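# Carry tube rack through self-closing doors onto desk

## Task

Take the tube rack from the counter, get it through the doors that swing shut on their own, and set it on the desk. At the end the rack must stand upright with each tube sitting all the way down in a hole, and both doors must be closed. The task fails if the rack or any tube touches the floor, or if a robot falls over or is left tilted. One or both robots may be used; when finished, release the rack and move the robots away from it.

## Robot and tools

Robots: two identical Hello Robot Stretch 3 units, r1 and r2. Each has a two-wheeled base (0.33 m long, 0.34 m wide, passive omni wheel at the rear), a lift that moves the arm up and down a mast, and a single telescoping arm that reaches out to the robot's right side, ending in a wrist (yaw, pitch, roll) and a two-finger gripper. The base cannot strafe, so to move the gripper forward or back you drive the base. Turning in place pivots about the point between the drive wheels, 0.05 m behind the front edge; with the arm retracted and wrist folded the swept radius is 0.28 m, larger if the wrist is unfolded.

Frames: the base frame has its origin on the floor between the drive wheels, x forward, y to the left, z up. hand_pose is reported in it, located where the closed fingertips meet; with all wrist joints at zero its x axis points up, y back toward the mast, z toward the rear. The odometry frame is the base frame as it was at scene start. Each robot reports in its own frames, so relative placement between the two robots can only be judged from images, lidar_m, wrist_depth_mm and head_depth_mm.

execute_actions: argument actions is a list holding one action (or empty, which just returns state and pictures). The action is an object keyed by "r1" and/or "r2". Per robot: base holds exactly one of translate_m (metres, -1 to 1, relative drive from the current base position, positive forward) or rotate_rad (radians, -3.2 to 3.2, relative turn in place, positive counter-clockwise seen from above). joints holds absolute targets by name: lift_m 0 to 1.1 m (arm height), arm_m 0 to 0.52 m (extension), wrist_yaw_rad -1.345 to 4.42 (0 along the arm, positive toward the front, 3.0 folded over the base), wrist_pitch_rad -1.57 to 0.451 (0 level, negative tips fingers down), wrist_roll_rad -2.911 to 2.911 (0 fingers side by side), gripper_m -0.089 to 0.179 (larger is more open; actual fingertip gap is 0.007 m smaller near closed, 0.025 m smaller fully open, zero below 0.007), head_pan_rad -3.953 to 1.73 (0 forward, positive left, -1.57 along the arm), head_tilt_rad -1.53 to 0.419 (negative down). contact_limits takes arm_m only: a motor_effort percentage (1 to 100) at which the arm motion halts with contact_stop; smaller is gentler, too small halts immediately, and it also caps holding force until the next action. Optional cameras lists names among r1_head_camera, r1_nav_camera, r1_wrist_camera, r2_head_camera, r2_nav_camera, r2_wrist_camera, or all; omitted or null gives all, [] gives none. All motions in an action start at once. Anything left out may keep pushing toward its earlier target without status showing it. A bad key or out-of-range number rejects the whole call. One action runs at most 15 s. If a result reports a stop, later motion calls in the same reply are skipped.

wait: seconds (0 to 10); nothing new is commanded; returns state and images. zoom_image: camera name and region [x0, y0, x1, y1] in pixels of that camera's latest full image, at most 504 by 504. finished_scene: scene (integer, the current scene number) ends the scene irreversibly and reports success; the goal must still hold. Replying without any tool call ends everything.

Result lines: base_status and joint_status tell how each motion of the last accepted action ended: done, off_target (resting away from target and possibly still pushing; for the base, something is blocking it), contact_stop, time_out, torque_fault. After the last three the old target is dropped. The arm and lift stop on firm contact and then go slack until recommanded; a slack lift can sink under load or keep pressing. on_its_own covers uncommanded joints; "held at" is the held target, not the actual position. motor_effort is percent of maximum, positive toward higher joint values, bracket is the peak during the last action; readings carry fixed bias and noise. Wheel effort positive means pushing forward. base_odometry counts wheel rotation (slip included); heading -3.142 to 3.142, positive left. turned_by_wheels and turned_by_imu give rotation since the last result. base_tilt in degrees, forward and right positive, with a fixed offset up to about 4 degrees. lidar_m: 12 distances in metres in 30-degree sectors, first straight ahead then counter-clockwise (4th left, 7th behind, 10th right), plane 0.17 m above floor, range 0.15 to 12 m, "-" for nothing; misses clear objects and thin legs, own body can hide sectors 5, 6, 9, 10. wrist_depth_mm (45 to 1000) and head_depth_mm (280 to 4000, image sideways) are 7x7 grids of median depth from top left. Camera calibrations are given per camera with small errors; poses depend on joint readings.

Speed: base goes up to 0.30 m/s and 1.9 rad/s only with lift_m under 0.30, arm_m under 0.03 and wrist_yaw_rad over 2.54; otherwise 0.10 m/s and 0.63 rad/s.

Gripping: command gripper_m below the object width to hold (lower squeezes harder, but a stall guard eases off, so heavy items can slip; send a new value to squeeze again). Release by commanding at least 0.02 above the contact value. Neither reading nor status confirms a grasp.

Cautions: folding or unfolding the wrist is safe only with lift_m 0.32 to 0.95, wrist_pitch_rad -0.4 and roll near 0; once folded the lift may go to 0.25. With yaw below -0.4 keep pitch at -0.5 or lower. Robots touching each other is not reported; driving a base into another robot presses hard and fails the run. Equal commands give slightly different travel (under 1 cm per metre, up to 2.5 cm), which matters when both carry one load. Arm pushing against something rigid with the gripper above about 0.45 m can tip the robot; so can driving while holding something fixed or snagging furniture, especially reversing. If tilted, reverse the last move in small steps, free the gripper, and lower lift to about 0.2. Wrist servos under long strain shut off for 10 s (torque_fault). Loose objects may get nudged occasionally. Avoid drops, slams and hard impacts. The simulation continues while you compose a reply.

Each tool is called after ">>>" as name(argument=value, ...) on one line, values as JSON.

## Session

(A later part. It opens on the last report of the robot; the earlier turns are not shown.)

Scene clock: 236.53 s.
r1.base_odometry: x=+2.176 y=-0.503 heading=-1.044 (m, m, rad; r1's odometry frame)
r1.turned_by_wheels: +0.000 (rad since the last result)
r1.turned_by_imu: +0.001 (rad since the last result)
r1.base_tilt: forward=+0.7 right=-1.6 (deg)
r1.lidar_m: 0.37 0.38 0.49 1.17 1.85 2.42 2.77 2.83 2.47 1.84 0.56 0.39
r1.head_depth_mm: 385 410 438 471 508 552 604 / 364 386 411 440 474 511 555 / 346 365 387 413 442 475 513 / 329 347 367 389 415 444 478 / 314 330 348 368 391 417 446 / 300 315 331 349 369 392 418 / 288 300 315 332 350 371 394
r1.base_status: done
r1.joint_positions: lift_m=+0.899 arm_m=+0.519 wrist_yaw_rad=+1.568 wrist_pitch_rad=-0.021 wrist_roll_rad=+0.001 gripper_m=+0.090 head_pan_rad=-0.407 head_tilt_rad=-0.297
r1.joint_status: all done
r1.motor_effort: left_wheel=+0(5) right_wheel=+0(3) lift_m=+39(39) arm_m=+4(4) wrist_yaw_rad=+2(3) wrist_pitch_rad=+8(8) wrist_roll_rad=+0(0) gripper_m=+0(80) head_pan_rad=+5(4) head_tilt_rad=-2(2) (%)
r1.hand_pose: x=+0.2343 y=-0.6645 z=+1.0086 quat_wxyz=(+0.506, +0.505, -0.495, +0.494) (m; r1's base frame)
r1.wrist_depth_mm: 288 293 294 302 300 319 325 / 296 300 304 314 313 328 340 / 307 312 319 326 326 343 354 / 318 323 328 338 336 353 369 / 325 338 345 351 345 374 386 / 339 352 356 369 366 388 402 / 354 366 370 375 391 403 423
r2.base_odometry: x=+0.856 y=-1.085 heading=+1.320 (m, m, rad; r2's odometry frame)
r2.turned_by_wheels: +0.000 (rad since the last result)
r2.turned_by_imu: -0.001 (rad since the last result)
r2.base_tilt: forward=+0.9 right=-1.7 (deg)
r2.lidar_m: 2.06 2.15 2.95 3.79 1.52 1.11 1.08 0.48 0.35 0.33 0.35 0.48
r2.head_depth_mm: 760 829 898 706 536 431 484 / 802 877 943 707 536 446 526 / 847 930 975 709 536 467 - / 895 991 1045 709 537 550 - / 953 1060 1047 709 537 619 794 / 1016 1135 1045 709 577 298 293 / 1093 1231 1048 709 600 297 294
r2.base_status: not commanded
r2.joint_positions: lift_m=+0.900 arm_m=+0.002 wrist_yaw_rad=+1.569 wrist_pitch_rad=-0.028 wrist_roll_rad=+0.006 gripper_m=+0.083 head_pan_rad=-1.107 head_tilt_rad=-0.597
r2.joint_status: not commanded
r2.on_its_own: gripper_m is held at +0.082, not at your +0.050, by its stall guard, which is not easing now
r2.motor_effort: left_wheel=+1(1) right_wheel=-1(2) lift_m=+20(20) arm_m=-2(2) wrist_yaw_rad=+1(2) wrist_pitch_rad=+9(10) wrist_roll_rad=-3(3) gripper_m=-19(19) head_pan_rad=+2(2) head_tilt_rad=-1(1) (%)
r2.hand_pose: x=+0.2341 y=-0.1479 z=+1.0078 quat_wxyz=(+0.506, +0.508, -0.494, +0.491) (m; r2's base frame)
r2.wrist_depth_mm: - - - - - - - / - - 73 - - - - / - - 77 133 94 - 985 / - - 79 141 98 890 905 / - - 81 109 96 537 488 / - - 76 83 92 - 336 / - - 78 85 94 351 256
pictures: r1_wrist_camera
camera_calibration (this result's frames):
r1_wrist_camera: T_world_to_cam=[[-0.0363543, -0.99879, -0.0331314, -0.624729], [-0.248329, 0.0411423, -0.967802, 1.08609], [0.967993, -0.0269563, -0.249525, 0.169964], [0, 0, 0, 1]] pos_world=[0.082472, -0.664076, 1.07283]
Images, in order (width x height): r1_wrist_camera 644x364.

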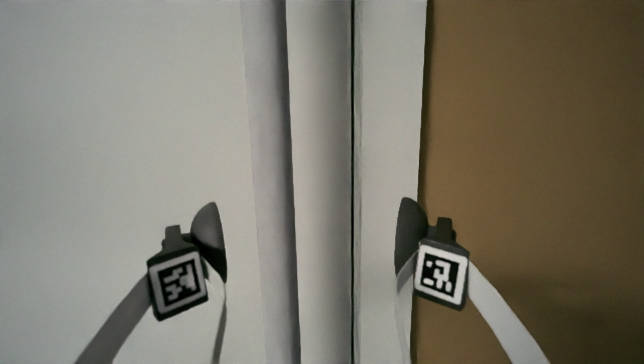

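>>> execute_actions(actions=[{"r1":{"base":{"translate_m":-0.5},"joints":{"arm_m":0.1,"wrist_yaw_rad":0.4,"gripper_m":0.1}}}], cameras=[])

>>> execute_actions(actions=[{"r1":{"base":{"rotate_rad":0.45}}}], cameras=[])

>>> execute_actions(actions=[{"r1":{"base":{"translate_m":0.5}}}], cameras=[])

>>> execute_actions(actions=[{"r1":{"base":{"rotate_rad":-0.38},"joints":{"head_pan_rad":-0.9,"head_tilt_rad":-0.6}}}], cameras=["r1_wrist_camera","r1_nav_camera","r1_head_camera"])

Scene clock: 252.80 s.
r1.base_odometry: x=+1.924 y=-0.070 heading=-1.044 (m, m, rad; r1's odometry frame)
r1.turned_by_wheels: +0.000 (rad since the last result)
r1.turned_by_imu: -0.006 (rad since the last result)
r1.base_tilt: forward=+0.7 right=-1.4 (deg)
r1.lidar_m: 0.87 0.87 1.16 1.29 1.81 2.40 2.27 2.32 2.51 2.37 1.31 0.92
r1.head_depth_mm: 971 1027 1101 1188 1287 1396 1456 / 924 958 1013 1102 1172 1293 1388 / 875 925 985 1045 1120 1204 1305 / 833 877 929 985 1052 1124 1208 / 794 835 879 931 990 1055 1128 / 759 798 837 880 936 993 1054 / 728 762 796 839 888 938 998
r1.base_status: done
r1.joint_positions: lift_m=+0.899 arm_m=+0.100 wrist_yaw_rad=+0.401 wrist_pitch_rad=-0.021 wrist_roll_rad=+0.001 gripper_m=+0.100 head_pan_rad=-0.407 head_tilt_rad=-0.297
r1.joint_status: all done
r1.motor_effort: left_wheel=+1(4) right_wheel=-1(4) lift_m=+39(39) arm_m=-6(8) wrist_yaw_rad=-1(2) wrist_pitch_rad=+8(8) wrist_roll_rad=+0(0) gripper_m=+0(48) head_pan_rad=+4(4) head_tilt_rad=-2(2) (%)
r1.hand_pose: x=+0.0785 y=-0.4807 z=+1.0086 quat_wxyz=(+0.694, +0.149, -0.692, +0.133) (m; r1's base frame)
r1.wrist_depth_mm: 826 - - - - - - / 813 - - - - - - / 803 - - - - - - / 810 - - - - - - / 823 - - - - - - / 845 971 - - - - - / 836 - - - - - -
r2.base_odometry: x=+0.856 y=-1.085 heading=+1.320 (m, m, rad; r2's odometry frame)
r2.turned_by_wheels: +0.000 (rad since the last result)
r2.turned_by_imu: -0.001 (rad since the last result)
r2.base_tilt: forward=+1.0 right=-1.6 (deg)
r2.lidar_m: 2.06 2.14 2.96 1.29 1.52 1.12 1.08 0.48 0.35 0.34 0.35 0.48
r2.head_depth_mm: 761 829 897 707 537 431 484 / 801 878 942 707 536 446 526 / 845 931 977 708 537 467 - / 897 991 1043 710 537 551 - / 952 1063 1045 710 538 620 793 / 1018 1142 1044 710 578 298 293 / 1090 1237 1046 709 600 297 294
r2.base_status: not commanded
r2.joint_positions: lift_m=+0.900 arm_m=+0.002 wrist_yaw_rad=+1.569 wrist_pitch_rad=-0.028 wrist_roll_rad=+0.006 gripper_m=+0.083 head_pan_rad=-1.107 head_tilt_rad=-0.597
r2.joint_status: not commanded
r2.on_its_own: gripper_m is held at +0.082, not at your +0.050, by its stall guard, which is not easing now
r2.motor_effort: left_wheel=+1(1) right_wheel=-2(2) lift_m=+21(20) arm_m=-2(3) wrist_yaw_rad=+1(0) wrist_pitch_rad=+9(10) wrist_roll_rad=-3(3) gripper_m=-19(19) head_pan_rad=+3(2) head_tilt_rad=-1(2) (%)
r2.hand_pose: x=+0.2341 y=-0.1479 z=+1.0078 quat_wxyz=(+0.506, +0.508, -0.494, +0.491) (m; r2's base frame)
r2.wrist_depth_mm: - - - - - - - / - - 73 - - - - / - - 77 133 94 - 997 / - - 79 140 98 890 903 / - - 81 109 96 535 490 / - - 76 83 92 - 334 / - - 78 85 94 353 255
pictures: none
No camera images: the call's "cameras" was empty. Leave "cameras" out to get every camera's image.

Scene clock: 254.57 s.
r1.base_odometry: x=+1.924 y=-0.070 heading=-0.594 (m, m, rad; r1's odometry frame)
r1.turned_by_wheels: +0.450 (rad since the last result)
r1.turned_by_imu: +0.449 (rad since the last result)
r1.base_tilt: forward=+0.8 right=-1.4 (deg)
r1.lidar_m: 0.87 1.09 1.29 1.42 2.23 2.27 2.29 2.57 2.37 1.43 0.94 0.87
r1.head_depth_mm: 738 780 830 881 947 1017 1103 / 734 775 823 878 942 1013 1100 / 730 773 821 874 935 1008 1090 / 728 769 815 871 934 1003 1085 / 724 769 812 866 928 999 1082 / 722 766 808 852 915 981 1059 / 711 752 796 853 917 985 1062
r1.base_status: done
r1.joint_positions: lift_m=+0.899 arm_m=+0.100 wrist_yaw_rad=+0.401 wrist_pitch_rad=-0.021 wrist_roll_rad=+0.001 gripper_m=+0.100 head_pan_rad=-0.407 head_tilt_rad=-0.297
r1.joint_status: not commanded
r1.motor_effort: left_wheel=-2(6) right_wheel=+2(6) lift_m=+40(40) arm_m=-6(6) wrist_yaw_rad=-2(2) wrist_pitch_rad=+8(8) wrist_roll_rad=+0(0) gripper_m=+0(0) head_pan_rad=+4(4) head_tilt_rad=-2(2) (%)
r1.hand_pose: x=+0.0785 y=-0.4807 z=+1.0086 quat_wxyz=(+0.694, +0.149, -0.692, +0.133) (m; r1's base frame)
r1.wrist_depth_mm: 547 647 779 977 - - - / 556 659 794 - - - - / 572 656 782 - - - - / 584 674 823 - - - - / 586 686 898 - - - - / 605 673 907 - - - - / 607 747 916 - - - -
r2.base_odometry: x=+0.856 y=-1.085 heading=+1.320 (m, m, rad; r2's odometry frame)
r2.turned_by_wheels: +0.000 (rad since the last result)
r2.turned_by_imu: +0.000 (rad since the last result)
r2.base_tilt: forward=+1.0 right=-1.7 (deg)
r2.lidar_m: 2.06 2.15 2.96 1.33 1.52 1.12 1.08 0.48 0.35 0.34 0.35 0.48
r2.head_depth_mm: 761 831 899 709 536 432 483 / 800 876 938 708 536 446 525 / 847 931 976 709 537 467 - / 895 991 1041 710 537 551 - / 953 1063 1044 710 537 619 793 / 1015 1140 1047 710 577 298 293 / 1090 1233 1047 710 599 298 294
r2.base_status: not commanded
r2.joint_positions: lift_m=+0.900 arm_m=+0.002 wrist_yaw_rad=+1.569 wrist_pitch_rad=-0.028 wrist_roll_rad=+0.006 gripper_m=+0.083 head_pan_rad=-1.107 head_tilt_rad=-0.597
r2.joint_status: not commanded
r2.on_its_own: gripper_m is held at +0.082, not at your +0.050, by its stall guard, which is not easing now
r2.motor_effort: left_wheel=+1(1) right_wheel=-1(2) lift_m=+20(20) arm_m=-2(3) wrist_yaw_rad=+0(1) wrist_pitch_rad=+9(9) wrist_roll_rad=-3(3) gripper_m=-20(19) head_pan_rad=+2(3) head_tilt_rad=-1(1) (%)
r2.hand_pose: x=+0.2341 y=-0.1479 z=+1.0078 quat_wxyz=(+0.506, +0.508, -0.494, +0.491) (m; r2's base frame)
r2.wrist_depth_mm: - - - - - - - / - - 73 - - - - / - - 77 133 94 - - / - - 79 140 98 887 910 / - - 81 109 97 529 492 / - - 76 83 91 - 334 / - - 78 85 94 352 254
pictures: none
No camera images: the call's "cameras" was empty. Leave "cameras" out to get every camera's image.

Scene clock: 260.80 s.
r1.base_odometry: x=+2.339 y=-0.350 heading=-0.594 (m, m, rad; r1's odometry frame)
r1.turned_by_wheels: +0.000 (rad since the last result)
r1.turned_by_imu: +0.003 (rad since the last result)
r1.base_tilt: forward=+0.7 right=-1.5 (deg)
r1.lidar_m: 0.41 0.51 1.07 1.25 2.00 2.74 2.77 2.78 2.56 0.67 0.44 0.39
r1.head_depth_mm: 321 339 361 385 412 444 481 / 320 338 359 383 411 443 478 / 318 337 357 382 406 440 472 / 307 325 345 365 391 421 456 / 303 321 344 370 398 431 470 / 314 332 352 376 402 433 467 / 313 331 351 374 401 430 465
r1.base_status: done
r1.joint_positions: lift_m=+0.899 arm_m=+0.100 wrist_yaw_rad=+0.401 wrist_pitch_rad=-0.021 wrist_roll_rad=+0.001 gripper_m=+0.100 head_pan_rad=-0.407 head_tilt_rad=-0.297
r1.joint_status: not commanded
r1.motor_effort: left_wheel=-2(4) right_wheel=+2(7) lift_m=+40(39) arm_m=-6(6) wrist_yaw_rad=-1(1) wrist_pitch_rad=+8(8) wrist_roll_rad=+0(0) gripper_m=+1(0) head_pan_rad=+5(4) head_tilt_rad=-3(2) (%)
r1.hand_pose: x=+0.0785 y=-0.4807 z=+1.0086 quat_wxyz=(+0.694, +0.149, -0.692, +0.133) (m; r1's base frame)
r1.wrist_depth_mm: 199 228 277 352 477 745 - / 202 234 285 365 498 825 - / 205 236 291 377 528 864 - / 211 242 300 389 532 944 - / 214 245 319 403 523 - - / 219 238 325 412 575 - - / 219 270 327 435 631 - -
r2.base_odometry: x=+0.856 y=-1.085 heading=+1.320 (m, m, rad; r2's odometry frame)
r2.turned_by_wheels: +0.000 (rad since the last result)
r2.turned_by_imu: +0.000 (rad since the last result)
r2.base_tilt: forward=+1.0 right=-1.6 (deg)
r2.lidar_m: 2.06 2.14 2.96 3.79 1.52 1.12 1.08 0.48 0.35 0.34 0.35 0.48
r2.head_depth_mm: 761 829 897 707 535 431 484 / 803 877 940 710 536 446 526 / 847 931 976 709 536 468 - / 895 990 1045 708 537 551 - / 955 1061 1044 710 537 620 792 / 1017 1143 1046 709 577 298 293 / 1085 1234 1046 710 601 298 294
r2.base_status: not commanded
r2.joint_positions: lift_m=+0.900 arm_m=+0.002 wrist_yaw_rad=+1.569 wrist_pitch_rad=-0.028 wrist_roll_rad=+0.006 gripper_m=+0.083 head_pan_rad=-1.107 head_tilt_rad=-0.597
r2.joint_status: not commanded
r2.on_its_own: gripper_m is held at +0.082, not at your +0.050, by its stall guard, which is not easing now
r2.motor_effort: left_wheel=+1(1) right_wheel=-2(1) lift_m=+20(20) arm_m=-2(2) wrist_yaw_rad=+2(2) wrist_pitch_rad=+10(10) wrist_roll_rad=-3(3) gripper_m=-19(19) head_pan_rad=+2(3) head_tilt_rad=-1(2) (%)
r2.hand_pose: x=+0.2341 y=-0.1479 z=+1.0078 quat_wxyz=(+0.506, +0.508, -0.494, +0.491) (m; r2's base frame)
r2.wrist_depth_mm: - - - - - - - / - - 73 - - - 999 / - - 77 133 94 - 1000 / - - 79 140 98 882 903 / - - 81 109 96 538 489 / - - 76 83 92 - 334 / - - 78 85 94 354 254
pictures: none
No camera images: the call's "cameras" was empty. Leave "cameras" out to get every camera's image.

Scene clock: 262.37 s.
r1.base_odometry: x=+2.339 y=-0.350 heading=-0.974 (m, m, rad; r1's odometry frame)
r1.turned_by_wheels: -0.380 (rad since the last result)
r1.turned_by_imu: -0.379 (rad since the last result)
r1.base_tilt: forward=+0.7 right=-1.4 (deg)
r1.lidar_m: 0.39 0.42 0.58 1.60 1.66 2.27 2.73 2.85 2.64 1.50 0.57 0.42
r1.head_depth_mm: 799 883 1083 1435 1614 1405 1221 / 712 808 932 1081 1324 1409 1223 / 618 687 774 889 1039 1253 1235 / 545 598 663 745 846 984 1172 / 488 530 581 640 715 811 937 / 443 476 515 562 621 689 779 / 404 431 464 502 547 601 666
r1.base_status: done
r1.joint_positions: lift_m=+0.899 arm_m=+0.100 wrist_yaw_rad=+0.401 wrist_pitch_rad=-0.021 wrist_roll_rad=+0.001 gripper_m=+0.100 head_pan_rad=-0.893 head_tilt_rad=-0.592
r1.joint_status: all done
r1.motor_effort: left_wheel=+2(6) right_wheel=-2(5) lift_m=+41(39) arm_m=-6(6) wrist_yaw_rad=-1(1) wrist_pitch_rad=+8(8) wrist_roll_rad=+0(0) gripper_m=+0(0) head_pan_rad=-5(43) head_tilt_rad=-6(30) (%)
r1.hand_pose: x=+0.0784 y=-0.4807 z=+1.0086 quat_wxyz=(+0.694, +0.149, -0.692, +0.133) (m; r1's base frame)
r1.wrist_depth_mm: 335 416 554 983 - - - / 338 428 565 - - - - / 343 435 593 - - - - / 347 439 620 - - - - / 353 427 652 - - - - / 352 412 672 - - - - / 348 480 662 - - - -
r2.base_odometry: x=+0.856 y=-1.085 heading=+1.320 (m, m, rad; r2's odometry frame)
r2.turned_by_wheels: +0.000 (rad since the last result)
r2.turned_by_imu: +0.000 (rad since the last result)
r2.base_tilt: forward=+1.0 right=-1.6 (deg)
r2.lidar_m: 2.06 2.14 2.95 3.79 1.52 1.11 1.08 0.48 0.35 0.34 0.35 0.48
r2.head_depth_mm: 760 829 898 707 536 431 483 / 801 879 939 709 537 447 526 / 845 930 974 708 537 467 - / 896 991 1044 709 536 551 - / 950 1061 1041 708 537 621 794 / 1018 1141 1045 709 577 298 293 / 1091 1233 1047 710 600 298 294
r2.base_status: not commanded
r2.joint_positions: lift_m=+0.900 arm_m=+0.002 wrist_yaw_rad=+1.569 wrist_pitch_rad=-0.028 wrist_roll_rad=+0.006 gripper_m=+0.083 head_pan_rad=-1.107 head_tilt_rad=-0.597
r2.joint_status: not commanded
r2.on_its_own: gripper_m is held at +0.082, not at your +0.050, by its stall guard, which is not easing now
r2.motor_effort: left_wheel=+1(1) right_wheel=-1(1) lift_m=+20(20) arm_m=-2(4) wrist_yaw_rad=+2(1) wrist_pitch_rad=+9(10) wrist_roll_rad=-3(3) gripper_m=-19(19) head_pan_rad=+3(3) head_tilt_rad=-1(1) (%)
r2.hand_pose: x=+0.2341 y=-0.1479 z=+1.0078 quat_wxyz=(+0.506, +0.508, -0.494, +0.491) (m; r2's base frame)
r2.wrist_depth_mm: - - - - - - - / - - 73 - - - 992 / - - 77 133 94 - - / - - 79 140 98 893 907 / - - 81 109 96 532 489 / - - 76 83 92 - 334 / - - 78 85 94 352 255
pictures: r1_head_camera (sideways: a quarter turn clockwise sets it upright), r1_nav_camera (sideways: a quarter turn counterclockwise sets it upright), r1_wrist_camera
camera_calibration (this result's frames):
r1_head_camera: T_world_to_cam=[[-0.34258, 0.474337, -0.810952, 1.07834], [0.784716, 0.619098, 0.0306223, -0.0439637], [0.516584, -0.625877, -0.584311, 0.716498], [0, 0, 0, 1]] pos_world=[0.0337855, -0.03584, 1.29449]
r1_nav_camera: T_world_to_cam=[[0.3246, -0.49107, 0.808384, -1.00902], [-0.813129, -0.58147, -0.0267207, 0.0870585], [0.483173, -0.648647, -0.588048, 0.718245], [0, 0, 0, 1]] pos_world=[0.0512819, 0.0210093, 1.24037]
r1_wrist_camera: T_world_to_cam=[[-0.932625, -0.359323, -0.0331319, -0.06917], [-0.0598208, 0.244503, -0.967802, 1.12279], [0.355854, -0.900614, -0.249524, -0.0461499], [0, 0, 0, 1]] pos_world=[0.019079, -0.340942, 1.07283]
Images, in order (width x height): r1_head_camera 896x504, r1_nav_camera 672x504, r1_wrist_camera 644x364.

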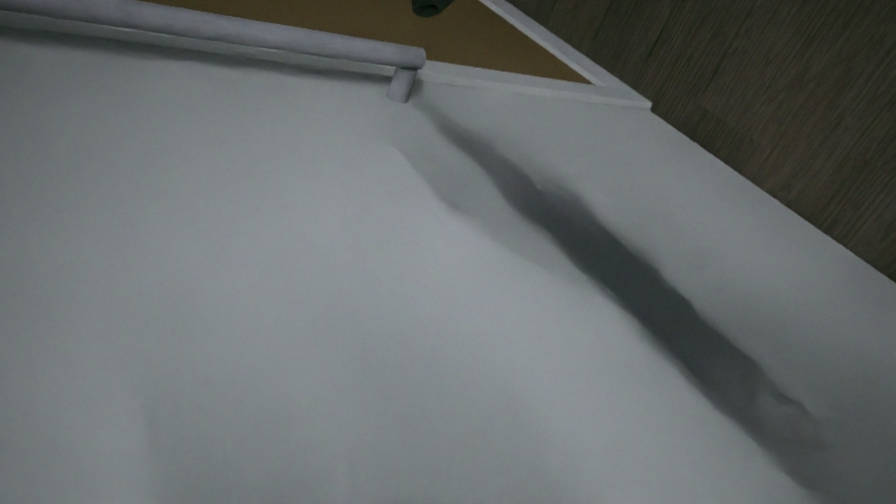

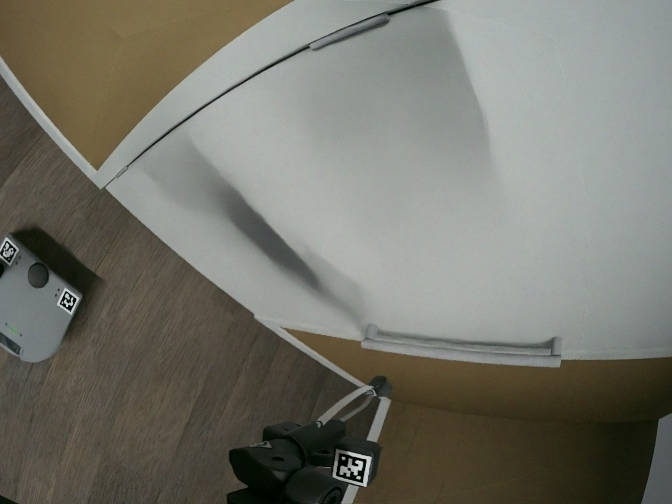

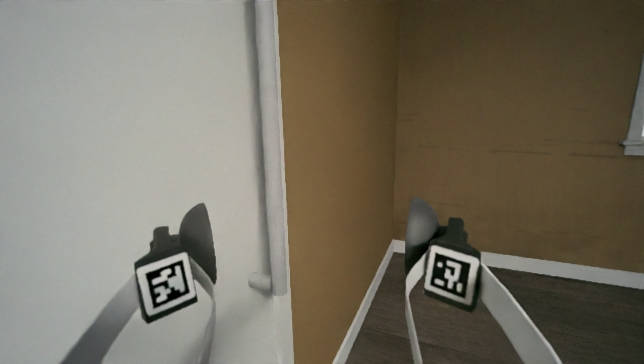

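>>> execute_actions(actions=[{"r1":{"base":{"translate_m":0.12},"joints":{"arm_m":0.25,"wrist_yaw_rad":0.7}}}], cameras=["r1_wrist_camera","r1_head_camera"])

Scene clock: 269.27 s.
r1.base_odometry: x=+2.406 y=-0.450 heading=-0.974 (m, m, rad; r1's odometry frame)
r1.turned_by_wheels: +0.000 (rad since the last result)
r1.turned_by_imu: +0.000 (rad since the last result)
r1.base_tilt: forward=+0.7 right=-1.4 (deg)
r1.lidar_m: 0.27 0.30 0.41 1.17 1.65 2.27 2.85 2.97 2.66 1.00 0.40 0.30
r1.head_depth_mm: 572 664 775 974 1249 1406 1225 / 485 548 632 747 910 1168 1223 / 421 467 527 603 707 852 1063 / 371 406 451 506 577 669 798 / 332 360 394 436 487 552 637 / 300 324 350 383 422 469 530 / 285 294 315 341 372 409 454
r1.base_status: done
r1.joint_positions: lift_m=+0.899 arm_m=+0.250 wrist_yaw_rad=+0.698 wrist_pitch_rad=-0.021 wrist_roll_rad=+0.001 gripper_m=+0.100 head_pan_rad=-0.893 head_tilt_rad=-0.592
r1.joint_status: all done
r1.motor_effort: left_wheel=+2(6) right_wheel=-1(4) lift_m=+40(39) arm_m=+4(5) wrist_yaw_rad=+1(2) wrist_pitch_rad=+8(8) wrist_roll_rad=+0(0) gripper_m=+1(1) head_pan_rad=-5(4) head_tilt_rad=-5(5) (%)
r1.hand_pose: x=+0.1429 y=-0.5905 z=+1.0086 quat_wxyz=(+0.667, +0.249, -0.662, +0.234) (m; r1's base frame)
r1.wrist_depth_mm: 186 215 266 351 449 961 - / 188 217 272 359 470 - - / 190 222 279 373 488 - - / 194 229 287 385 513 - - / 197 225 306 398 555 - - / 201 223 310 412 546 - - / 201 250 311 429 615 - -
r2.base_odometry: x=+0.856 y=-1.085 heading=+1.320 (m, m, rad; r2's odometry frame)
r2.turned_by_wheels: +0.000 (rad since the last result)
r2.turned_by_imu: +0.000 (rad since the last result)
r2.base_tilt: forward=+1.0 right=-1.7 (deg)
r2.lidar_m: 2.06 2.14 2.96 3.80 1.52 1.11 1.08 0.48 0.35 0.33 0.35 0.48
r2.head_depth_mm: 761 829 899 708 537 431 483 / 801 877 940 708 536 446 526 / 847 929 977 706 536 468 - / 895 994 1045 710 536 550 - / 954 1060 1045 710 537 621 793 / 1018 1142 1042 710 576 298 293 / 1089 1234 1045 711 600 298 294
r2.base_status: not commanded
r2.joint_positions: lift_m=+0.900 arm_m=+0.002 wrist_yaw_rad=+1.569 wrist_pitch_rad=-0.028 wrist_roll_rad=+0.006 gripper_m=+0.083 head_pan_rad=-1.107 head_tilt_rad=-0.597
r2.joint_status: not commanded
r2.on_its_own: gripper_m is held at +0.082, not at your +0.050, by its stall guard, which is not easing now
r2.motor_effort: left_wheel=+1(1) right_wheel=-2(2) lift_m=+21(20) arm_m=-2(2) wrist_yaw_rad=+1(1) wrist_pitch_rad=+10(9) wrist_roll_rad=-3(3) gripper_m=-19(19) head_pan_rad=+4(2) head_tilt_rad=-1(1) (%)
r2.hand_pose: x=+0.2341 y=-0.1479 z=+1.0078 quat_wxyz=(+0.506, +0.508, -0.494, +0.491) (m; r2's base frame)
r2.wrist_depth_mm: - - - - - - - / - - 73 - - - 987 / - - 77 133 94 - 989 / - - 79 140 98 893 913 / - - 81 109 96 532 490 / - - 76 83 91 - 336 / - - 78 85 94 353 254
pictures: r1_head_camera (sideways: a quarter turn clockwise sets it upright), r1_wrist_camera
camera_calibration (this result's frames):
r1_head_camera: T_world_to_cam=[[-0.342652, 0.47457, -0.810786, 1.07812], [0.784817, 0.618971, 0.0306195, -0.0439606], [0.516384, -0.625827, -0.584542, 0.716799], [0, 0, 0, 1]] pos_world=[0.0337786, -0.0358426, 1.29447]
r1_wrist_camera: T_world_to_cam=[[-0.786722, -0.616418, -0.033132, -0.221147], [-0.128726, 0.216309, -0.967802, 1.14669], [0.603737, -0.757126, -0.249525, -0.118695], [0, 0, 0, 1]] pos_world=[0.0452889, -0.474227, 1.07283]
Images, in order (width x height): r1_head_camera 896x504, r1_wrist_camera 644x364.

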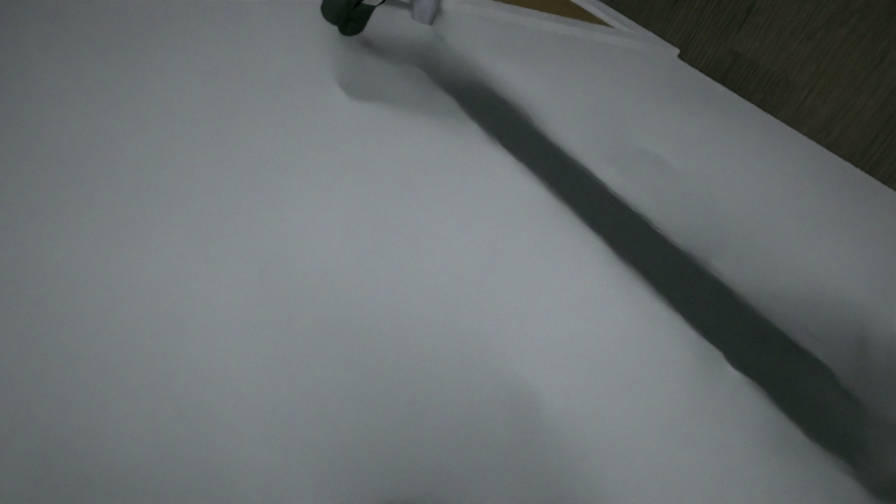

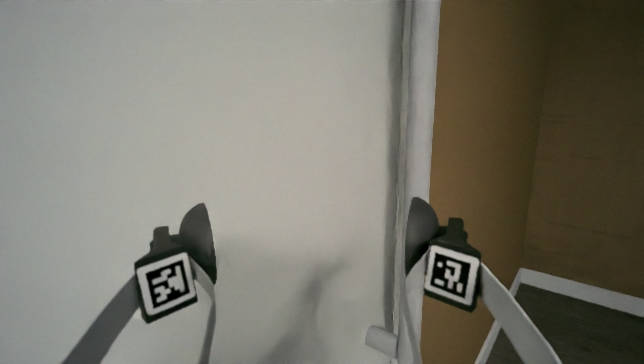

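>>> execute_actions(actions=[{"r1":{"base":{"translate_m":0.04},"joints":{"arm_m":0.33}}}], cameras=["r1_wrist_camera"])

Scene clock: 274.73 s.
r1.base_odometry: x=+2.428 y=-0.483 heading=-0.974 (m, m, rad; r1's odometry frame)
r1.turned_by_wheels: +0.000 (rad since the last result)
r1.turned_by_imu: -0.001 (rad since the last result)
r1.base_tilt: forward=+0.8 right=-1.4 (deg)
r1.lidar_m: 0.23 0.25 0.35 1.00 1.65 2.27 2.89 3.02 2.66 0.90 0.34 0.25
r1.head_depth_mm: 483 560 669 825 1080 1359 1229 / 408 462 534 630 768 982 1181 / 354 394 444 508 596 716 901 / 312 343 380 427 486 565 672 / 287 303 332 367 411 465 537 / - 285 297 322 356 396 447 / - - - 291 314 345 383
r1.base_status: done
r1.joint_positions: lift_m=+0.899 arm_m=+0.330 wrist_yaw_rad=+0.698 wrist_pitch_rad=-0.021 wrist_roll_rad=+0.001 gripper_m=+0.100 head_pan_rad=-0.893 head_tilt_rad=-0.592
r1.joint_status: all done
r1.motor_effort: left_wheel=+2(5) right_wheel=-2(3) lift_m=+39(39) arm_m=+4(6) wrist_yaw_rad=+1(1) wrist_pitch_rad=+8(8) wrist_roll_rad=+0(0) gripper_m=-1(0) head_pan_rad=-5(5) head_tilt_rad=-5(5) (%)
r1.hand_pose: x=+0.1430 y=-0.6705 z=+1.0086 quat_wxyz=(+0.667, +0.249, -0.662, +0.235) (m; r1's base frame)
r1.wrist_depth_mm: 153 177 217 288 374 758 - / 156 180 224 296 368 835 - / 159 184 229 308 382 929 - / 161 188 236 319 419 - - / 164 187 254 328 449 - - / 168 183 257 345 460 - - / 168 207 257 355 505 - -
r2.base_odometry: x=+0.856 y=-1.085 heading=+1.320 (m, m, rad; r2's odometry frame)
r2.turned_by_wheels: +0.000 (rad since the last result)
r2.turned_by_imu: +0.000 (rad since the last result)
r2.base_tilt: forward=+1.1 right=-1.6 (deg)
r2.lidar_m: 2.06 2.15 2.96 3.79 1.52 1.12 1.08 0.48 0.35 0.34 0.35 0.48
r2.head_depth_mm: 761 828 896 707 536 432 483 / 801 876 940 708 537 446 527 / 847 929 979 709 537 468 - / 895 991 1042 709 537 551 - / 952 1061 1044 708 537 622 793 / 1013 1145 1042 709 576 298 293 / 1090 1233 1049 710 599 298 294
r2.base_status: not commanded
r2.joint_positions: lift_m=+0.900 arm_m=+0.002 wrist_yaw_rad=+1.569 wrist_pitch_rad=-0.028 wrist_roll_rad=+0.006 gripper_m=+0.083 head_pan_rad=-1.107 head_tilt_rad=-0.597
r2.joint_status: not commanded
r2.on_its_own: gripper_m is held at +0.082, not at your +0.050, by its stall guard, which is not easing now
r2.motor_effort: left_wheel=+1(1) right_wheel=-1(1) lift_m=+20(21) arm_m=-3(3) wrist_yaw_rad=+2(0) wrist_pitch_rad=+10(9) wrist_roll_rad=-3(3) gripper_m=-19(19) head_pan_rad=+3(4) head_tilt_rad=-1(1) (%)
r2.hand_pose: x=+0.2341 y=-0.1479 z=+1.0078 quat_wxyz=(+0.506, +0.508, -0.494, +0.491) (m; r2's base frame)
r2.wrist_depth_mm: - - - - - - - / - - 73 - - - 987 / - - 77 133 94 - 996 / - - 79 140 98 887 905 / - - 81 109 96 535 490 / - - 76 83 92 - 335 / - - 78 85 94 354 254
pictures: r1_wrist_camera
camera_calibration (this result's frames):
r1_wrist_camera: T_world_to_cam=[[-0.786647, -0.616514, -0.0331319, -0.270506], [-0.128753, 0.216294, -0.967802, 1.16399], [0.603829, -0.757052, -0.249524, -0.179229], [0, 0, 0, 1]] pos_world=[0.0452987, -0.55422, 1.07283]
Images, in order (width x height): r1_wrist_camera 644x364.

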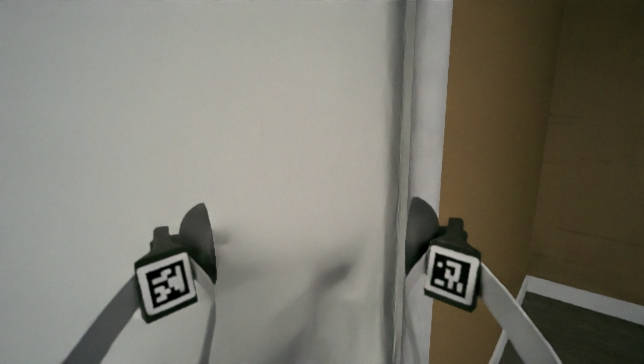

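>>> execute_actions(actions=[{"r1":{"joints":{"arm_m":0.45},"contact_limits":{"arm_m":20}}}], cameras=["r1_wrist_camera"])

Scene clock: 281.23 s.
r1.base_odometry: x=+2.428 y=-0.483 heading=-0.974 (m, m, rad; r1's odometry frame)
r1.turned_by_wheels: +0.000 (rad since the last result)
r1.turned_by_imu: -0.001 (rad since the last result)
r1.base_tilt: forward=+0.8 right=-1.4 (deg)
r1.lidar_m: 0.23 0.25 0.35 1.00 1.66 2.28 2.89 3.02 2.65 0.90 0.34 0.25
r1.head_depth_mm: 482 560 666 826 1081 1356 1226 / 408 462 534 629 768 983 1185 / 354 394 444 510 597 719 900 / 313 343 379 427 486 565 674 / 288 303 332 368 411 466 538 / - 285 297 323 355 396 447 / - - - 291 314 345 383
r1.base_status: not commanded
r1.joint_positions: lift_m=+0.899 arm_m=+0.450 wrist_yaw_rad=+0.698 wrist_pitch_rad=-0.021 wrist_roll_rad=+0.001 gripper_m=+0.100 head_pan_rad=-0.893 head_tilt_rad=-0.592
r1.joint_status: all done
r1.motor_effort: left_wheel=+2(2) right_wheel=-2(1) lift_m=+39(39) arm_m=+4(3) wrist_yaw_rad=+2(1) wrist_pitch_rad=+8(8) wrist_roll_rad=+0(0) gripper_m=+0(0) head_pan_rad=-5(5) head_tilt_rad=-5(5) (%)
r1.contact_limits: arm_m 20 (drawing in: default 32, maximum 51; extending or still: default 41, maximum 68)
r1.hand_pose: x=+0.1430 y=-0.7905 z=+1.0086 quat_wxyz=(+0.667, +0.249, -0.662, +0.235) (m; r1's base frame)
r1.wrist_depth_mm: 152 176 216 263 412 766 - / 154 178 222 271 433 848 - / 157 183 229 276 456 938 - / 159 185 233 285 476 - - / 163 185 249 294 448 - - / 165 181 256 302 486 - - / 167 203 255 317 562 - -
r2.base_odometry: x=+0.856 y=-1.085 heading=+1.320 (m, m, rad; r2's odometry frame)
r2.turned_by_wheels: +0.000 (rad since the last result)
r2.turned_by_imu: +0.000 (rad since the last result)
r2.base_tilt: forward=+1.0 right=-1.6 (deg)
r2.lidar_m: 2.06 2.15 2.95 3.79 1.51 1.12 1.08 0.48 0.35 0.34 0.35 0.48
r2.head_depth_mm: 761 830 896 709 536 431 484 / 801 876 939 707 537 446 526 / 847 933 977 709 536 468 - / 899 991 1043 709 537 551 - / 952 1062 1045 710 538 620 793 / 1020 1137 1042 708 578 298 293 / 1087 1231 1047 709 600 297 294
r2.base_status: not commanded
r2.joint_positions: lift_m=+0.900 arm_m=+0.002 wrist_yaw_rad=+1.569 wrist_pitch_rad=-0.028 wrist_roll_rad=+0.006 gripper_m=+0.083 head_pan_rad=-1.107 head_tilt_rad=-0.597
r2.joint_status: not commanded
r2.on_its_own: gripper_m is held at +0.082, not at your +0.050, by its stall guard, which is not easing now
r2.motor_effort: left_wheel=+1(1) right_wheel=-1(2) lift_m=+21(20) arm_m=-3(2) wrist_yaw_rad=+0(1) wrist_pitch_rad=+9(9) wrist_roll_rad=-3(3) gripper_m=-19(19) head_pan_rad=+3(2) head_tilt_rad=-1(1) (%)
r2.hand_pose: x=+0.2341 y=-0.1479 z=+1.0078 quat_wxyz=(+0.506, +0.508, -0.494, +0.491) (m; r2's base frame)
r2.wrist_depth_mm: - - - - - - - / - - 73 - - - - / - - 77 133 94 - 992 / - - 79 140 98 903 903 / - - 81 109 97 537 486 / - - 76 83 92 - 336 / - - 78 85 94 351 255
pictures: r1_wrist_camera
camera_calibration (this result's frames):
r1_wrist_camera: T_world_to_cam=[[-0.786626, -0.61654, -0.0331318, -0.344503], [-0.12876, 0.216289, -0.967802, 1.18994], [0.603854, -0.757032, -0.249524, -0.270065], [0, 0, 0, 1]] pos_world=[0.0453013, -0.67422, 1.07283]
Images, in order (width x height): r1_wrist_camera 644x364.

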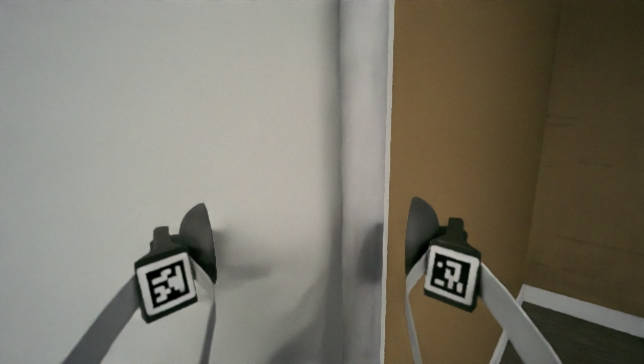

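>>> execute_actions(actions=[{"r1":{"joints":{"arm_m":0.52}}}], cameras=["r1_wrist_camera"])

>>> execute_actions(actions=[{"r1":{"joints":{"gripper_m":0.0,"wrist_yaw_rad":0.55}}}], cameras=["r1_wrist_camera"])

>>> execute_actions(actions=[{"r1":{"base":{"translate_m":-0.2},"joints":{"arm_m":0.49}}}], cameras=["r1_wrist_camera","r1_head_camera"])

Scene clock: 287.23 s.
r1.base_odometry: x=+2.428 y=-0.483 heading=-0.974 (m, m, rad; r1's odometry frame)
r1.turned_by_wheels: +0.000 (rad since the last result)
r1.turned_by_imu: -0.001 (rad since the last result)
r1.base_tilt: forward=+0.8 right=-1.5 (deg)
r1.lidar_m: 0.23 0.25 0.35 1.01 1.65 2.27 2.89 3.00 2.65 0.90 0.34 0.25
r1.head_depth_mm: 482 558 669 824 1080 1357 1224 / 409 462 533 630 768 981 1190 / 354 393 443 508 596 717 901 / 312 343 380 427 487 565 673 / 287 304 332 367 411 465 537 / - 284 297 323 356 396 447 / - - - 291 313 345 383
r1.base_status: not commanded
r1.joint_positions: lift_m=+0.899 arm_m=+0.519 wrist_yaw_rad=+0.698 wrist_pitch_rad=-0.021 wrist_roll_rad=+0.001 gripper_m=+0.100 head_pan_rad=-0.893 head_tilt_rad=-0.592
r1.joint_status: all done
r1.motor_effort: left_wheel=+1(2) right_wheel=-1(1) lift_m=+40(39) arm_m=+4(5) wrist_yaw_rad=+1(2) wrist_pitch_rad=+8(8) wrist_roll_rad=+0(0) gripper_m=+0(1) head_pan_rad=-5(5) head_tilt_rad=-5(5) (%)
r1.hand_pose: x=+0.1430 y=-0.8596 z=+1.0086 quat_wxyz=(+0.667, +0.249, -0.662, +0.235) (m; r1's base frame)
r1.wrist_depth_mm: 151 175 209 164 416 767 - / 154 178 214 169 433 836 - / 157 181 218 174 452 878 - / 159 184 232 180 472 - - / 161 184 248 186 440 - - / 165 180 251 194 493 - - / 166 204 253 204 554 - -
r2.base_odometry: x=+0.856 y=-1.085 heading=+1.320 (m, m, rad; r2's odometry frame)
r2.turned_by_wheels: +0.000 (rad since the last result)
r2.turned_by_imu: +0.000 (rad since the last result)
r2.base_tilt: forward=+1.1 right=-1.6 (deg)
r2.lidar_m: 2.06 2.15 2.95 3.80 1.51 1.12 1.08 0.48 0.35 0.34 0.35 0.48
r2.head_depth_mm: 760 828 897 709 536 432 484 / 801 877 940 706 536 447 525 / 847 931 979 709 536 467 - / 897 992 1042 709 537 551 - / 953 1060 1044 707 537 621 792 / 1015 1140 1046 709 577 298 293 / 1091 1234 1043 709 599 297 294
r2.base_status: not commanded
r2.joint_positions: lift_m=+0.900 arm_m=+0.002 wrist_yaw_rad=+1.569 wrist_pitch_rad=-0.028 wrist_roll_rad=+0.006 gripper_m=+0.083 head_pan_rad=-1.107 head_tilt_rad=-0.597
r2.joint_status: not commanded
r2.on_its_own: gripper_m is held at +0.082, not at your +0.050, by its stall guard, which is not easing now
r2.motor_effort: left_wheel=+1(1) right_wheel=-2(1) lift_m=+20(21) arm_m=-2(3) wrist_yaw_rad=+1(1) wrist_pitch_rad=+9(10) wrist_roll_rad=-3(3) gripper_m=-19(19) head_pan_rad=+1(2) head_tilt_rad=-1(1) (%)
r2.hand_pose: x=+0.2341 y=-0.1479 z=+1.0078 quat_wxyz=(+0.506, +0.508, -0.494, +0.491) (m; r2's base frame)
r2.wrist_depth_mm: - - - - - - - / - - 73 - - - - / - - 77 133 94 - 998 / - - 79 140 98 897 904 / - - 81 109 97 535 488 / - - 76 83 92 - 333 / - - 78 85 94 353 255
pictures: r1_wrist_camera
camera_calibration (this result's frames):
r1_wrist_camera: T_world_to_cam=[[-0.786626, -0.61654, -0.0331319, -0.387088], [-0.12876, 0.216289, -0.967802, 1.20488], [0.603854, -0.757032, -0.249525, -0.322353], [0, 0, 0, 1]] pos_world=[0.0453013, -0.74329, 1.07283]
Images, in order (width x height): r1_wrist_camera 644x364.

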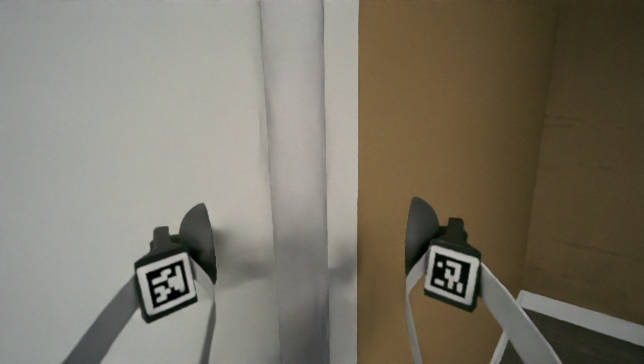

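Scene clock: 289.23 s.
r1.base_odometry: x=+2.428 y=-0.483 heading=-0.973 (m, m, rad; r1's odometry frame)
r1.turned_by_wheels: +0.000 (rad since the last result)
r1.turned_by_imu: +0.000 (rad since the last result)
r1.base_tilt: forward=+0.8 right=-1.5 (deg)
r1.lidar_m: 0.23 0.25 0.35 1.01 1.65 2.28 2.89 3.00 2.66 0.90 0.34 0.25
r1.head_depth_mm: 480 559 666 825 1077 1353 1223 / 407 462 533 628 765 980 1183 / 353 393 443 508 596 715 898 / 312 342 380 426 485 564 673 / 288 303 332 367 410 466 536 / - 284 297 322 355 396 447 / - - - 291 314 345 383
r1.base_status: not commanded
r1.joint_positions: lift_m=+0.899 arm_m=+0.519 wrist_yaw_rad=+0.691 wrist_pitch_rad=-0.022 wrist_roll_rad=+0.002 gripper_m=+0.000 head_pan_rad=-0.893 head_tilt_rad=-0.593
r1.joint_status: wrist_yaw_rad off_target (ended at +0.691, target +0.550); the others done
r1.on_its_own: wrist_yaw_rad is held at +0.657, not at your +0.550, by its stall guard, which is still easing
r1.motor_effort: left_wheel=+8(12) right_wheel=-8(12) lift_m=+40(40) arm_m=+8(8) wrist_yaw_rad=-28(76) wrist_pitch_rad=+9(9) wrist_roll_rad=+0(0) gripper_m=-9(95) head_pan_rad=-5(5) head_tilt_rad=-5(5) (%)
r1.hand_pose: x=+0.1415 y=-0.8605 z=+1.0083 quat_wxyz=(+0.668, +0.247, -0.663, +0.232) (m; r1's base frame)
r1.wrist_depth_mm: 151 173 209 162 413 787 - / 153 177 212 168 422 826 - / 155 181 219 173 457 953 - / 158 184 232 179 476 - - / 161 188 227 - 512 - - / 164 192 225 194 598 - - / 168 191 257 208 523 - -
r2.base_odometry: x=+0.856 y=-1.085 heading=+1.320 (m, m, rad; r2's odometry frame)
r2.turned_by_wheels: +0.000 (rad since the last result)
r2.turned_by_imu: +0.000 (rad since the last result)
r2.base_tilt: forward=+1.0 right=-1.6 (deg)
r2.lidar_m: 2.06 2.15 2.95 3.80 1.52 1.12 1.08 0.48 0.35 0.34 0.35 0.48
r2.head_depth_mm: 762 829 898 709 536 431 483 / 801 878 943 708 537 446 525 / 847 929 976 709 536 467 - / 896 992 1042 709 536 551 - / 951 1061 1044 708 538 619 792 / 1018 1140 1044 710 578 298 293 / 1092 1238 1048 710 599 298 294
r2.base_status: not commanded
r2.joint_positions: lift_m=+0.900 arm_m=+0.002 wrist_yaw_rad=+1.569 wrist_pitch_rad=-0.028 wrist_roll_rad=+0.006 gripper_m=+0.083 head_pan_rad=-1.107 head_tilt_rad=-0.597
r2.joint_status: not commanded
r2.on_its_own: gripper_m is held at +0.082, not at your +0.050, by its stall guard, which is not easing now
r2.motor_effort: left_wheel=+1(1) right_wheel=-1(1) lift_m=+20(20) arm_m=-2(2) wrist_yaw_rad=+1(1) wrist_pitch_rad=+10(9) wrist_roll_rad=-3(3) gripper_m=-19(19) head_pan_rad=+2(3) head_tilt_rad=-1(1) (%)
r2.hand_pose: x=+0.2341 y=-0.1479 z=+1.0078 quat_wxyz=(+0.506, +0.508, -0.494, +0.491) (m; r2's base frame)
r2.wrist_depth_mm: - - - - - - - / - - 73 - - - 1000 / - - 77 133 94 - 1000 / - - 79 140 97 899 907 / - - 81 109 96 534 486 / - - 76 83 91 - 335 / - - 78 85 94 355 255
pictures: r1_wrist_camera
camera_calibration (this result's frames):
r1_wrist_camera: T_world_to_cam=[[-0.791134, -0.610732, -0.0333574, -0.382971], [-0.127777, 0.218363, -0.967466, 1.2059], [0.598147, -0.761133, -0.250792, -0.323714], [0, 0, 0, 1]] pos_world=[0.0447338, -0.743606, 1.07271]
Images, in order (width x height): r1_wrist_camera 644x364.

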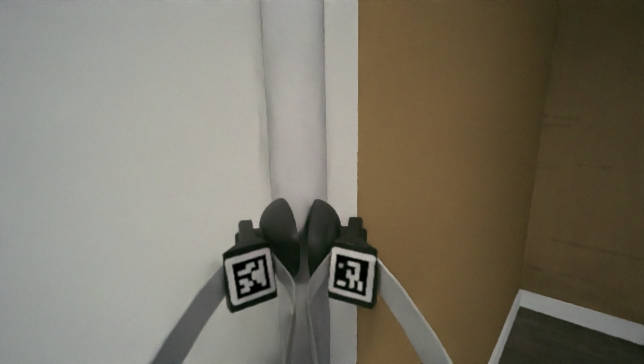

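Scene clock: 292.47 s.
r1.base_odometry: x=+2.316 y=-0.317 heading=-0.973 (m, m, rad; r1's odometry frame)
r1.turned_by_wheels: +0.000 (rad since the last result)
r1.turned_by_imu: -0.002 (rad since the last result)
r1.base_tilt: forward=+0.7 right=-1.7 (deg)
r1.lidar_m: 0.43 0.46 0.64 1.59 1.65 2.28 2.70 2.80 2.65 1.64 0.63 0.46
r1.head_depth_mm: 836 1051 1287 1589 1665 1417 1217 / 786 892 998 1191 1472 1417 1228 / 683 758 856 983 1153 1333 1235 / 603 661 733 825 936 1091 1204 / 539 586 640 707 793 898 1037 / 488 526 569 622 685 765 862 / 447 478 513 555 605 664 737
r1.base_status: done
r1.joint_positions: lift_m=+0.899 arm_m=+0.490 wrist_yaw_rad=+0.660 wrist_pitch_rad=-0.022 wrist_roll_rad=+0.002 gripper_m=+0.000 head_pan_rad=-0.893 head_tilt_rad=-0.593
r1.joint_status: all done
r1.on_its_own: wrist_yaw_rad is held at +0.657, not at your +0.550, by its stall guard, which is not easing now
r1.motor_effort: left_wheel=+1(8) right_wheel=+0(16) lift_m=+39(39) arm_m=-6(6) wrist_yaw_rad=-2(29) wrist_pitch_rad=+8(8) wrist_roll_rad=+0(0) gripper_m=-3(9) head_pan_rad=-4(5) head_tilt_rad=-5(5) (%)
r1.hand_pose: x=+0.1353 y=-0.8373 z=+1.0084 quat_wxyz=(+0.671, +0.237, -0.667, +0.221) (m; r1's base frame)
r1.wrist_depth_mm: 310 333 454 617 931 - - / 313 342 470 616 978 - - / 316 347 464 660 - - - / 321 357 478 690 - - - / 330 365 470 - - - - / 337 376 479 727 - - - / 338 387 529 764 - - -
r2.base_odometry: x=+0.856 y=-1.085 heading=+1.320 (m, m, rad; r2's odometry frame)
r2.turned_by_wheels: +0.000 (rad since the last result)
r2.turned_by_imu: +0.000 (rad since the last result)
r2.base_tilt: forward=+1.1 right=-1.7 (deg)
r2.lidar_m: 2.05 2.15 2.95 3.80 1.52 1.12 1.08 0.48 0.35 0.33 0.35 0.48
r2.head_depth_mm: 762 828 897 707 536 432 483 / 802 876 941 708 536 447 526 / 846 928 977 710 537 467 - / 895 991 1042 707 537 550 - / 953 1063 1043 708 538 620 791 / 1015 1139 1044 711 578 298 293 / 1092 1239 1047 710 600 297 294
r2.base_status: not commanded
r2.joint_positions: lift_m=+0.900 arm_m=+0.002 wrist_yaw_rad=+1.569 wrist_pitch_rad=-0.028 wrist_roll_rad=+0.006 gripper_m=+0.083 head_pan_rad=-1.107 head_tilt_rad=-0.597
r2.joint_status: not commanded
r2.on_its_own: gripper_m is held at +0.082, not at your +0.050, by its stall guard, which is not easing now
r2.motor_effort: left_wheel=+1(1) right_wheel=-1(1) lift_m=+21(20) arm_m=-3(2) wrist_yaw_rad=+1(0) wrist_pitch_rad=+9(10) wrist_roll_rad=-3(3) gripper_m=-19(19) head_pan_rad=+3(2) head_tilt_rad=-1(1) (%)
r2.hand_pose: x=+0.2341 y=-0.1479 z=+1.0078 quat_wxyz=(+0.506, +0.508, -0.494, +0.491) (m; r2's base frame)
r2.wrist_depth_mm: - - - - - - - / - - 73 - - - - / - - 77 133 94 - - / - - 79 140 98 902 908 / - - 81 109 97 535 488 / - - 76 83 92 - 335 / - - 78 85 94 354 255
pictures: r1_head_camera (sideways: a quarter turn clockwise sets it upright), r1_wrist_camera
camera_calibration (this result's frames):
r1_head_camera: T_world_to_cam=[[-0.342945, 0.474957, -0.810435, 1.07767], [0.784844, 0.618937, 0.0306135, -0.043953], [0.516149, -0.625566, -0.585028, 0.717433], [0, 0, 0, 1]] pos_world=[0.033775, -0.0358398, 1.29444]
r1_wrist_camera: T_world_to_cam=[[-0.809697, -0.585899, -0.0333564, -0.350394], [-0.120868, 0.222119, -0.967499, 1.20232], [0.574266, -0.779349, -0.250666, -0.314494], [0, 0, 0, 1]] pos_world=[0.0422131, -0.717454, 1.07273]
Images, in order (width x height): r1_head_camera 896x504, r1_wrist_camera 644x364.

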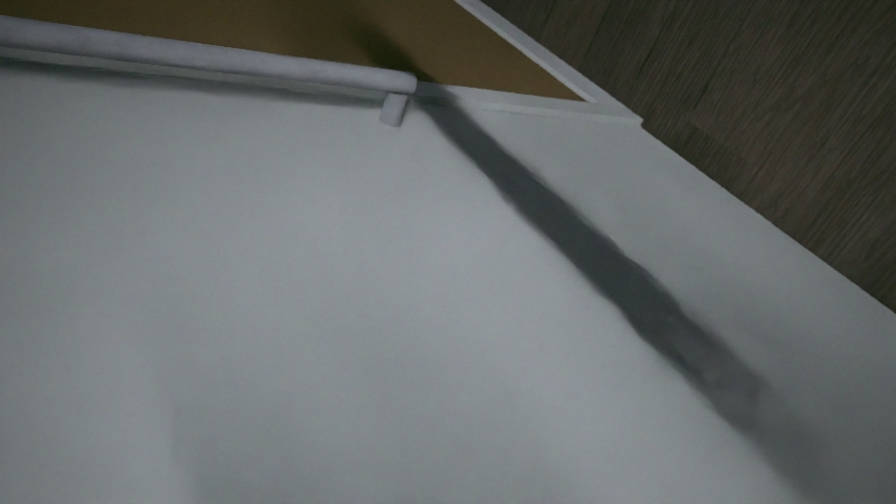

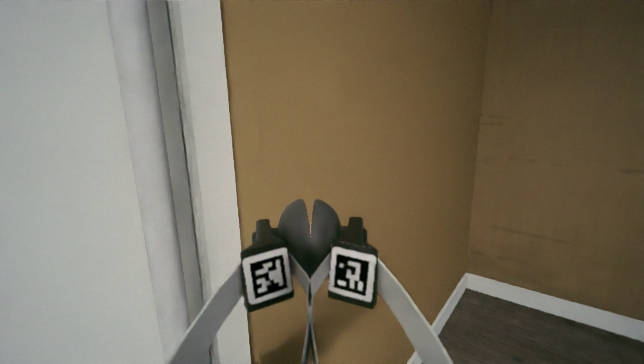

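>>> execute_actions(actions=[{"r1":{"base":{"translate_m":0.275},"joints":{"arm_m":0.40,"wrist_yaw_rad":0.35,"gripper_m":0.085}}}], cameras=["r1_wrist_camera"])

>>> execute_actions(actions=[{"r1":{"joints":{"arm_m":0.52},"contact_limits":{"arm_m":25}}}], cameras=["r1_wrist_camera"])

Scene clock: 303.07 s.
r1.base_odometry: x=+2.471 y=-0.545 heading=-0.973 (m, m, rad; r1's odometry frame)
r1.turned_by_wheels: +0.000 (rad since the last result)
r1.turned_by_imu: +0.000 (rad since the last result)
r1.base_tilt: forward=+0.7 right=-1.5 (deg)
r1.lidar_m: 0.16 0.18 0.24 0.71 1.39 2.28 2.97 3.08 2.66 0.63 0.24 0.18
r1.head_depth_mm: 313 364 433 536 701 1014 1204 / - 304 346 410 500 639 881 / - - 296 331 387 467 585 / - - - 291 317 367 438 / - - - - 286 307 349 / - - - - - - 297 / - - - - - - -
r1.base_status: done
r1.joint_positions: lift_m=+0.899 arm_m=+0.400 wrist_yaw_rad=+0.352 wrist_pitch_rad=-0.022 wrist_roll_rad=+0.002 gripper_m=+0.085 head_pan_rad=-0.893 head_tilt_rad=-0.593
r1.joint_status: all done
r1.motor_effort: left_wheel=+1(5) right_wheel=-1(3) lift_m=+39(39) arm_m=-6(7) wrist_yaw_rad=-2(3) wrist_pitch_rad=+8(8) wrist_roll_rad=+0(0) gripper_m=-1(80) head_pan_rad=-5(5) head_tilt_rad=-5(5) (%)
r1.hand_pose: x=+0.0667 y=-0.7853 z=+1.0084 quat_wxyz=(+0.697, +0.132, -0.695, +0.116) (m; r1's base frame)
r1.wrist_depth_mm: 138 170 242 318 - - - / 138 171 244 326 - - - / 140 173 248 333 - - - / 142 175 252 343 - - - / 143 177 286 346 - - - / 145 165 301 359 - - - / 144 190 267 366 - - -
r2.base_odometry: x=+0.856 y=-1.085 heading=+1.320 (m, m, rad; r2's odometry frame)
r2.turned_by_wheels: +0.000 (rad since the last result)
r2.turned_by_imu: +0.000 (rad since the last result)
r2.base_tilt: forward=+1.0 right=-1.7 (deg)
r2.lidar_m: 2.06 2.15 2.96 3.79 1.38 1.11 1.08 0.48 0.35 0.34 0.35 0.48
r2.head_depth_mm: 763 830 898 708 536 431 484 / 801 877 940 708 537 447 525 / 847 930 976 709 537 468 - / 897 992 1045 710 536 550 - / 953 1062 1048 709 537 620 793 / 1015 1144 1043 711 577 298 293 / 1087 1237 1045 710 599 298 294
r2.base_status: not commanded
r2.joint_positions: lift_m=+0.900 arm_m=+0.002 wrist_yaw_rad=+1.569 wrist_pitch_rad=-0.028 wrist_roll_rad=+0.006 gripper_m=+0.083 head_pan_rad=-1.107 head_tilt_rad=-0.597
r2.joint_status: not commanded
r2.on_its_own: gripper_m is held at +0.082, not at your +0.050, by its stall guard, which is not easing now
r2.motor_effort: left_wheel=+1(1) right_wheel=-1(1) lift_m=+20(20) arm_m=-2(2) wrist_yaw_rad=+1(1) wrist_pitch_rad=+9(9) wrist_roll_rad=-3(3) gripper_m=-18(18) head_pan_rad=+1(3) head_tilt_rad=-1(1) (%)
r2.hand_pose: x=+0.2341 y=-0.1479 z=+1.0078 quat_wxyz=(+0.506, +0.508, -0.494, +0.491) (m; r2's base frame)
r2.wrist_depth_mm: - - - - - - - / - - 73 - - - - / - - 77 133 94 - 993 / - - 79 140 98 892 905 / - - 81 109 96 536 489 / - - 76 83 92 - 332 / - - 78 85 94 354 255
pictures: r1_wrist_camera
camera_calibration (this result's frames):
r1_wrist_camera: T_world_to_cam=[[-0.949149, -0.313056, -0.0333567, -0.151869], [-0.047894, 0.248298, -0.967499, 1.19817], [0.311163, -0.916703, -0.250665, -0.324889], [0, 0, 0, 1]] pos_world=[0.0143329, -0.642874, 1.07273]
Images, in order (width x height): r1_wrist_camera 644x364.

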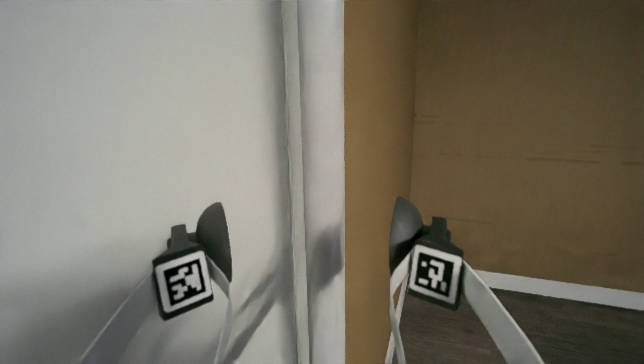

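Scene clock: 305.20 s.
r1.base_odometry: x=+2.471 y=-0.545 heading=-0.973 (m, m, rad; r1's odometry frame)
r1.turned_by_wheels: +0.000 (rad since the last result)
r1.turned_by_imu: +0.000 (rad since the last result)
r1.base_tilt: forward=+0.8 right=-1.5 (deg)
r1.lidar_m: 0.16 0.18 0.24 0.71 1.39 2.29 2.97 3.10 2.66 0.63 0.24 0.18
r1.head_depth_mm: 313 363 432 534 702 1011 1200 / - 304 346 408 498 638 880 / - - 297 330 387 467 585 / - - - 291 316 368 437 / - - - - - 307 349 / - - - - - - 297 / - - - - - - -
r1.base_status: not commanded
r1.joint_positions: lift_m=+0.899 arm_m=+0.519 wrist_yaw_rad=+0.369 wrist_pitch_rad=-0.022 wrist_roll_rad=+0.002 gripper_m=+0.085 head_pan_rad=-0.893 head_tilt_rad=-0.593
r1.joint_status: all done
r1.on_its_own: wrist_yaw_rad is at rest, and its effort (-16) is outside its rest range (-12 to +12)
r1.motor_effort: left_wheel=+4(5) right_wheel=-5(5) lift_m=+40(39) arm_m=+8(9) wrist_yaw_rad=-16(16) wrist_pitch_rad=+9(9) wrist_roll_rad=+0(0) gripper_m=-4(4) head_pan_rad=-5(5) head_tilt_rad=-4(5) (%)
r1.contact_limits: arm_m 25 (drawing in: default 32, maximum 51; extending or still: default 41, maximum 68)
r1.hand_pose: x=+0.0708 y=-0.9019 z=+1.0084 quat_wxyz=(+0.696, +0.138, -0.694, +0.122) (m; r1's base frame)
r1.wrist_depth_mm: 134 162 114 380 - - - / 135 164 119 392 - - - / 134 166 123 401 - - - / 135 168 128 416 - - - / 137 163 133 428 992 - - / 138 157 138 438 - - - / 137 182 145 457 - - -
r2.base_odometry: x=+0.856 y=-1.085 heading=+1.320 (m, m, rad; r2's odometry frame)
r2.turned_by_wheels: +0.000 (rad since the last result)
r2.turned_by_imu: +0.000 (rad since the last result)
r2.base_tilt: forward=+1.1 right=-1.7 (deg)
r2.lidar_m: 2.06 2.15 2.95 3.79 1.38 1.12 1.08 0.48 0.35 0.34 0.35 0.48
r2.head_depth_mm: 760 830 894 707 536 432 483 / 802 878 940 708 536 446 526 / 846 930 977 709 536 467 - / 897 992 1046 708 535 551 - / 950 1064 1044 710 537 621 793 / 1014 1140 1043 708 577 298 293 / 1092 1232 1047 710 599 297 294
r2.base_status: not commanded
r2.joint_positions: lift_m=+0.900 arm_m=+0.002 wrist_yaw_rad=+1.569 wrist_pitch_rad=-0.028 wrist_roll_rad=+0.006 gripper_m=+0.083 head_pan_rad=-1.107 head_tilt_rad=-0.597
r2.joint_status: not commanded
r2.on_its_own: gripper_m is held at +0.082, not at your +0.050, by its stall guard, which is not easing now
r2.motor_effort: left_wheel=+1(1) right_wheel=-1(1) lift_m=+21(20) arm_m=-2(2) wrist_yaw_rad=+1(1) wrist_pitch_rad=+9(9) wrist_roll_rad=-4(4) gripper_m=-19(18) head_pan_rad=+2(2) head_tilt_rad=-1(1) (%)
r2.hand_pose: x=+0.2341 y=-0.1479 z=+1.0078 quat_wxyz=(+0.506, +0.508, -0.494, +0.491) (m; r2's base frame)
r2.wrist_depth_mm: - - - - - - - / - - 73 - - - 992 / - - 77 133 94 - 983 / - - 79 141 98 883 886 / - - 81 109 96 532 490 / - - 76 83 91 - 334 / - - 78 85 94 351 255
pictures: r1_wrist_camera
camera_calibration (this result's frames):
r1_wrist_camera: T_world_to_cam=[[-0.943732, -0.329023, -0.033358, -0.199334], [-0.0520748, 0.247455, -0.967499, 1.22686], [0.326584, -0.911323, -0.250665, -0.429303], [0, 0, 0, 1]] pos_world=[0.0159737, -0.760412, 1.07273]
Images, in order (width x height): r1_wrist_camera 644x364.

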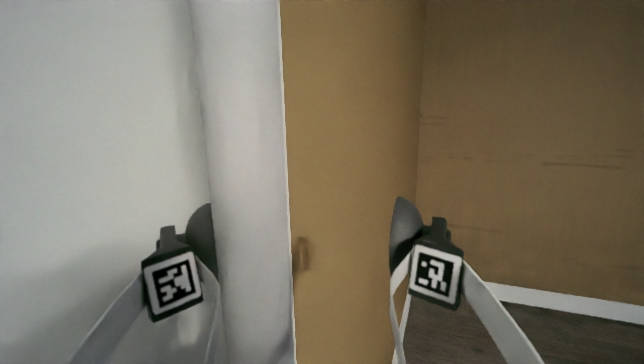

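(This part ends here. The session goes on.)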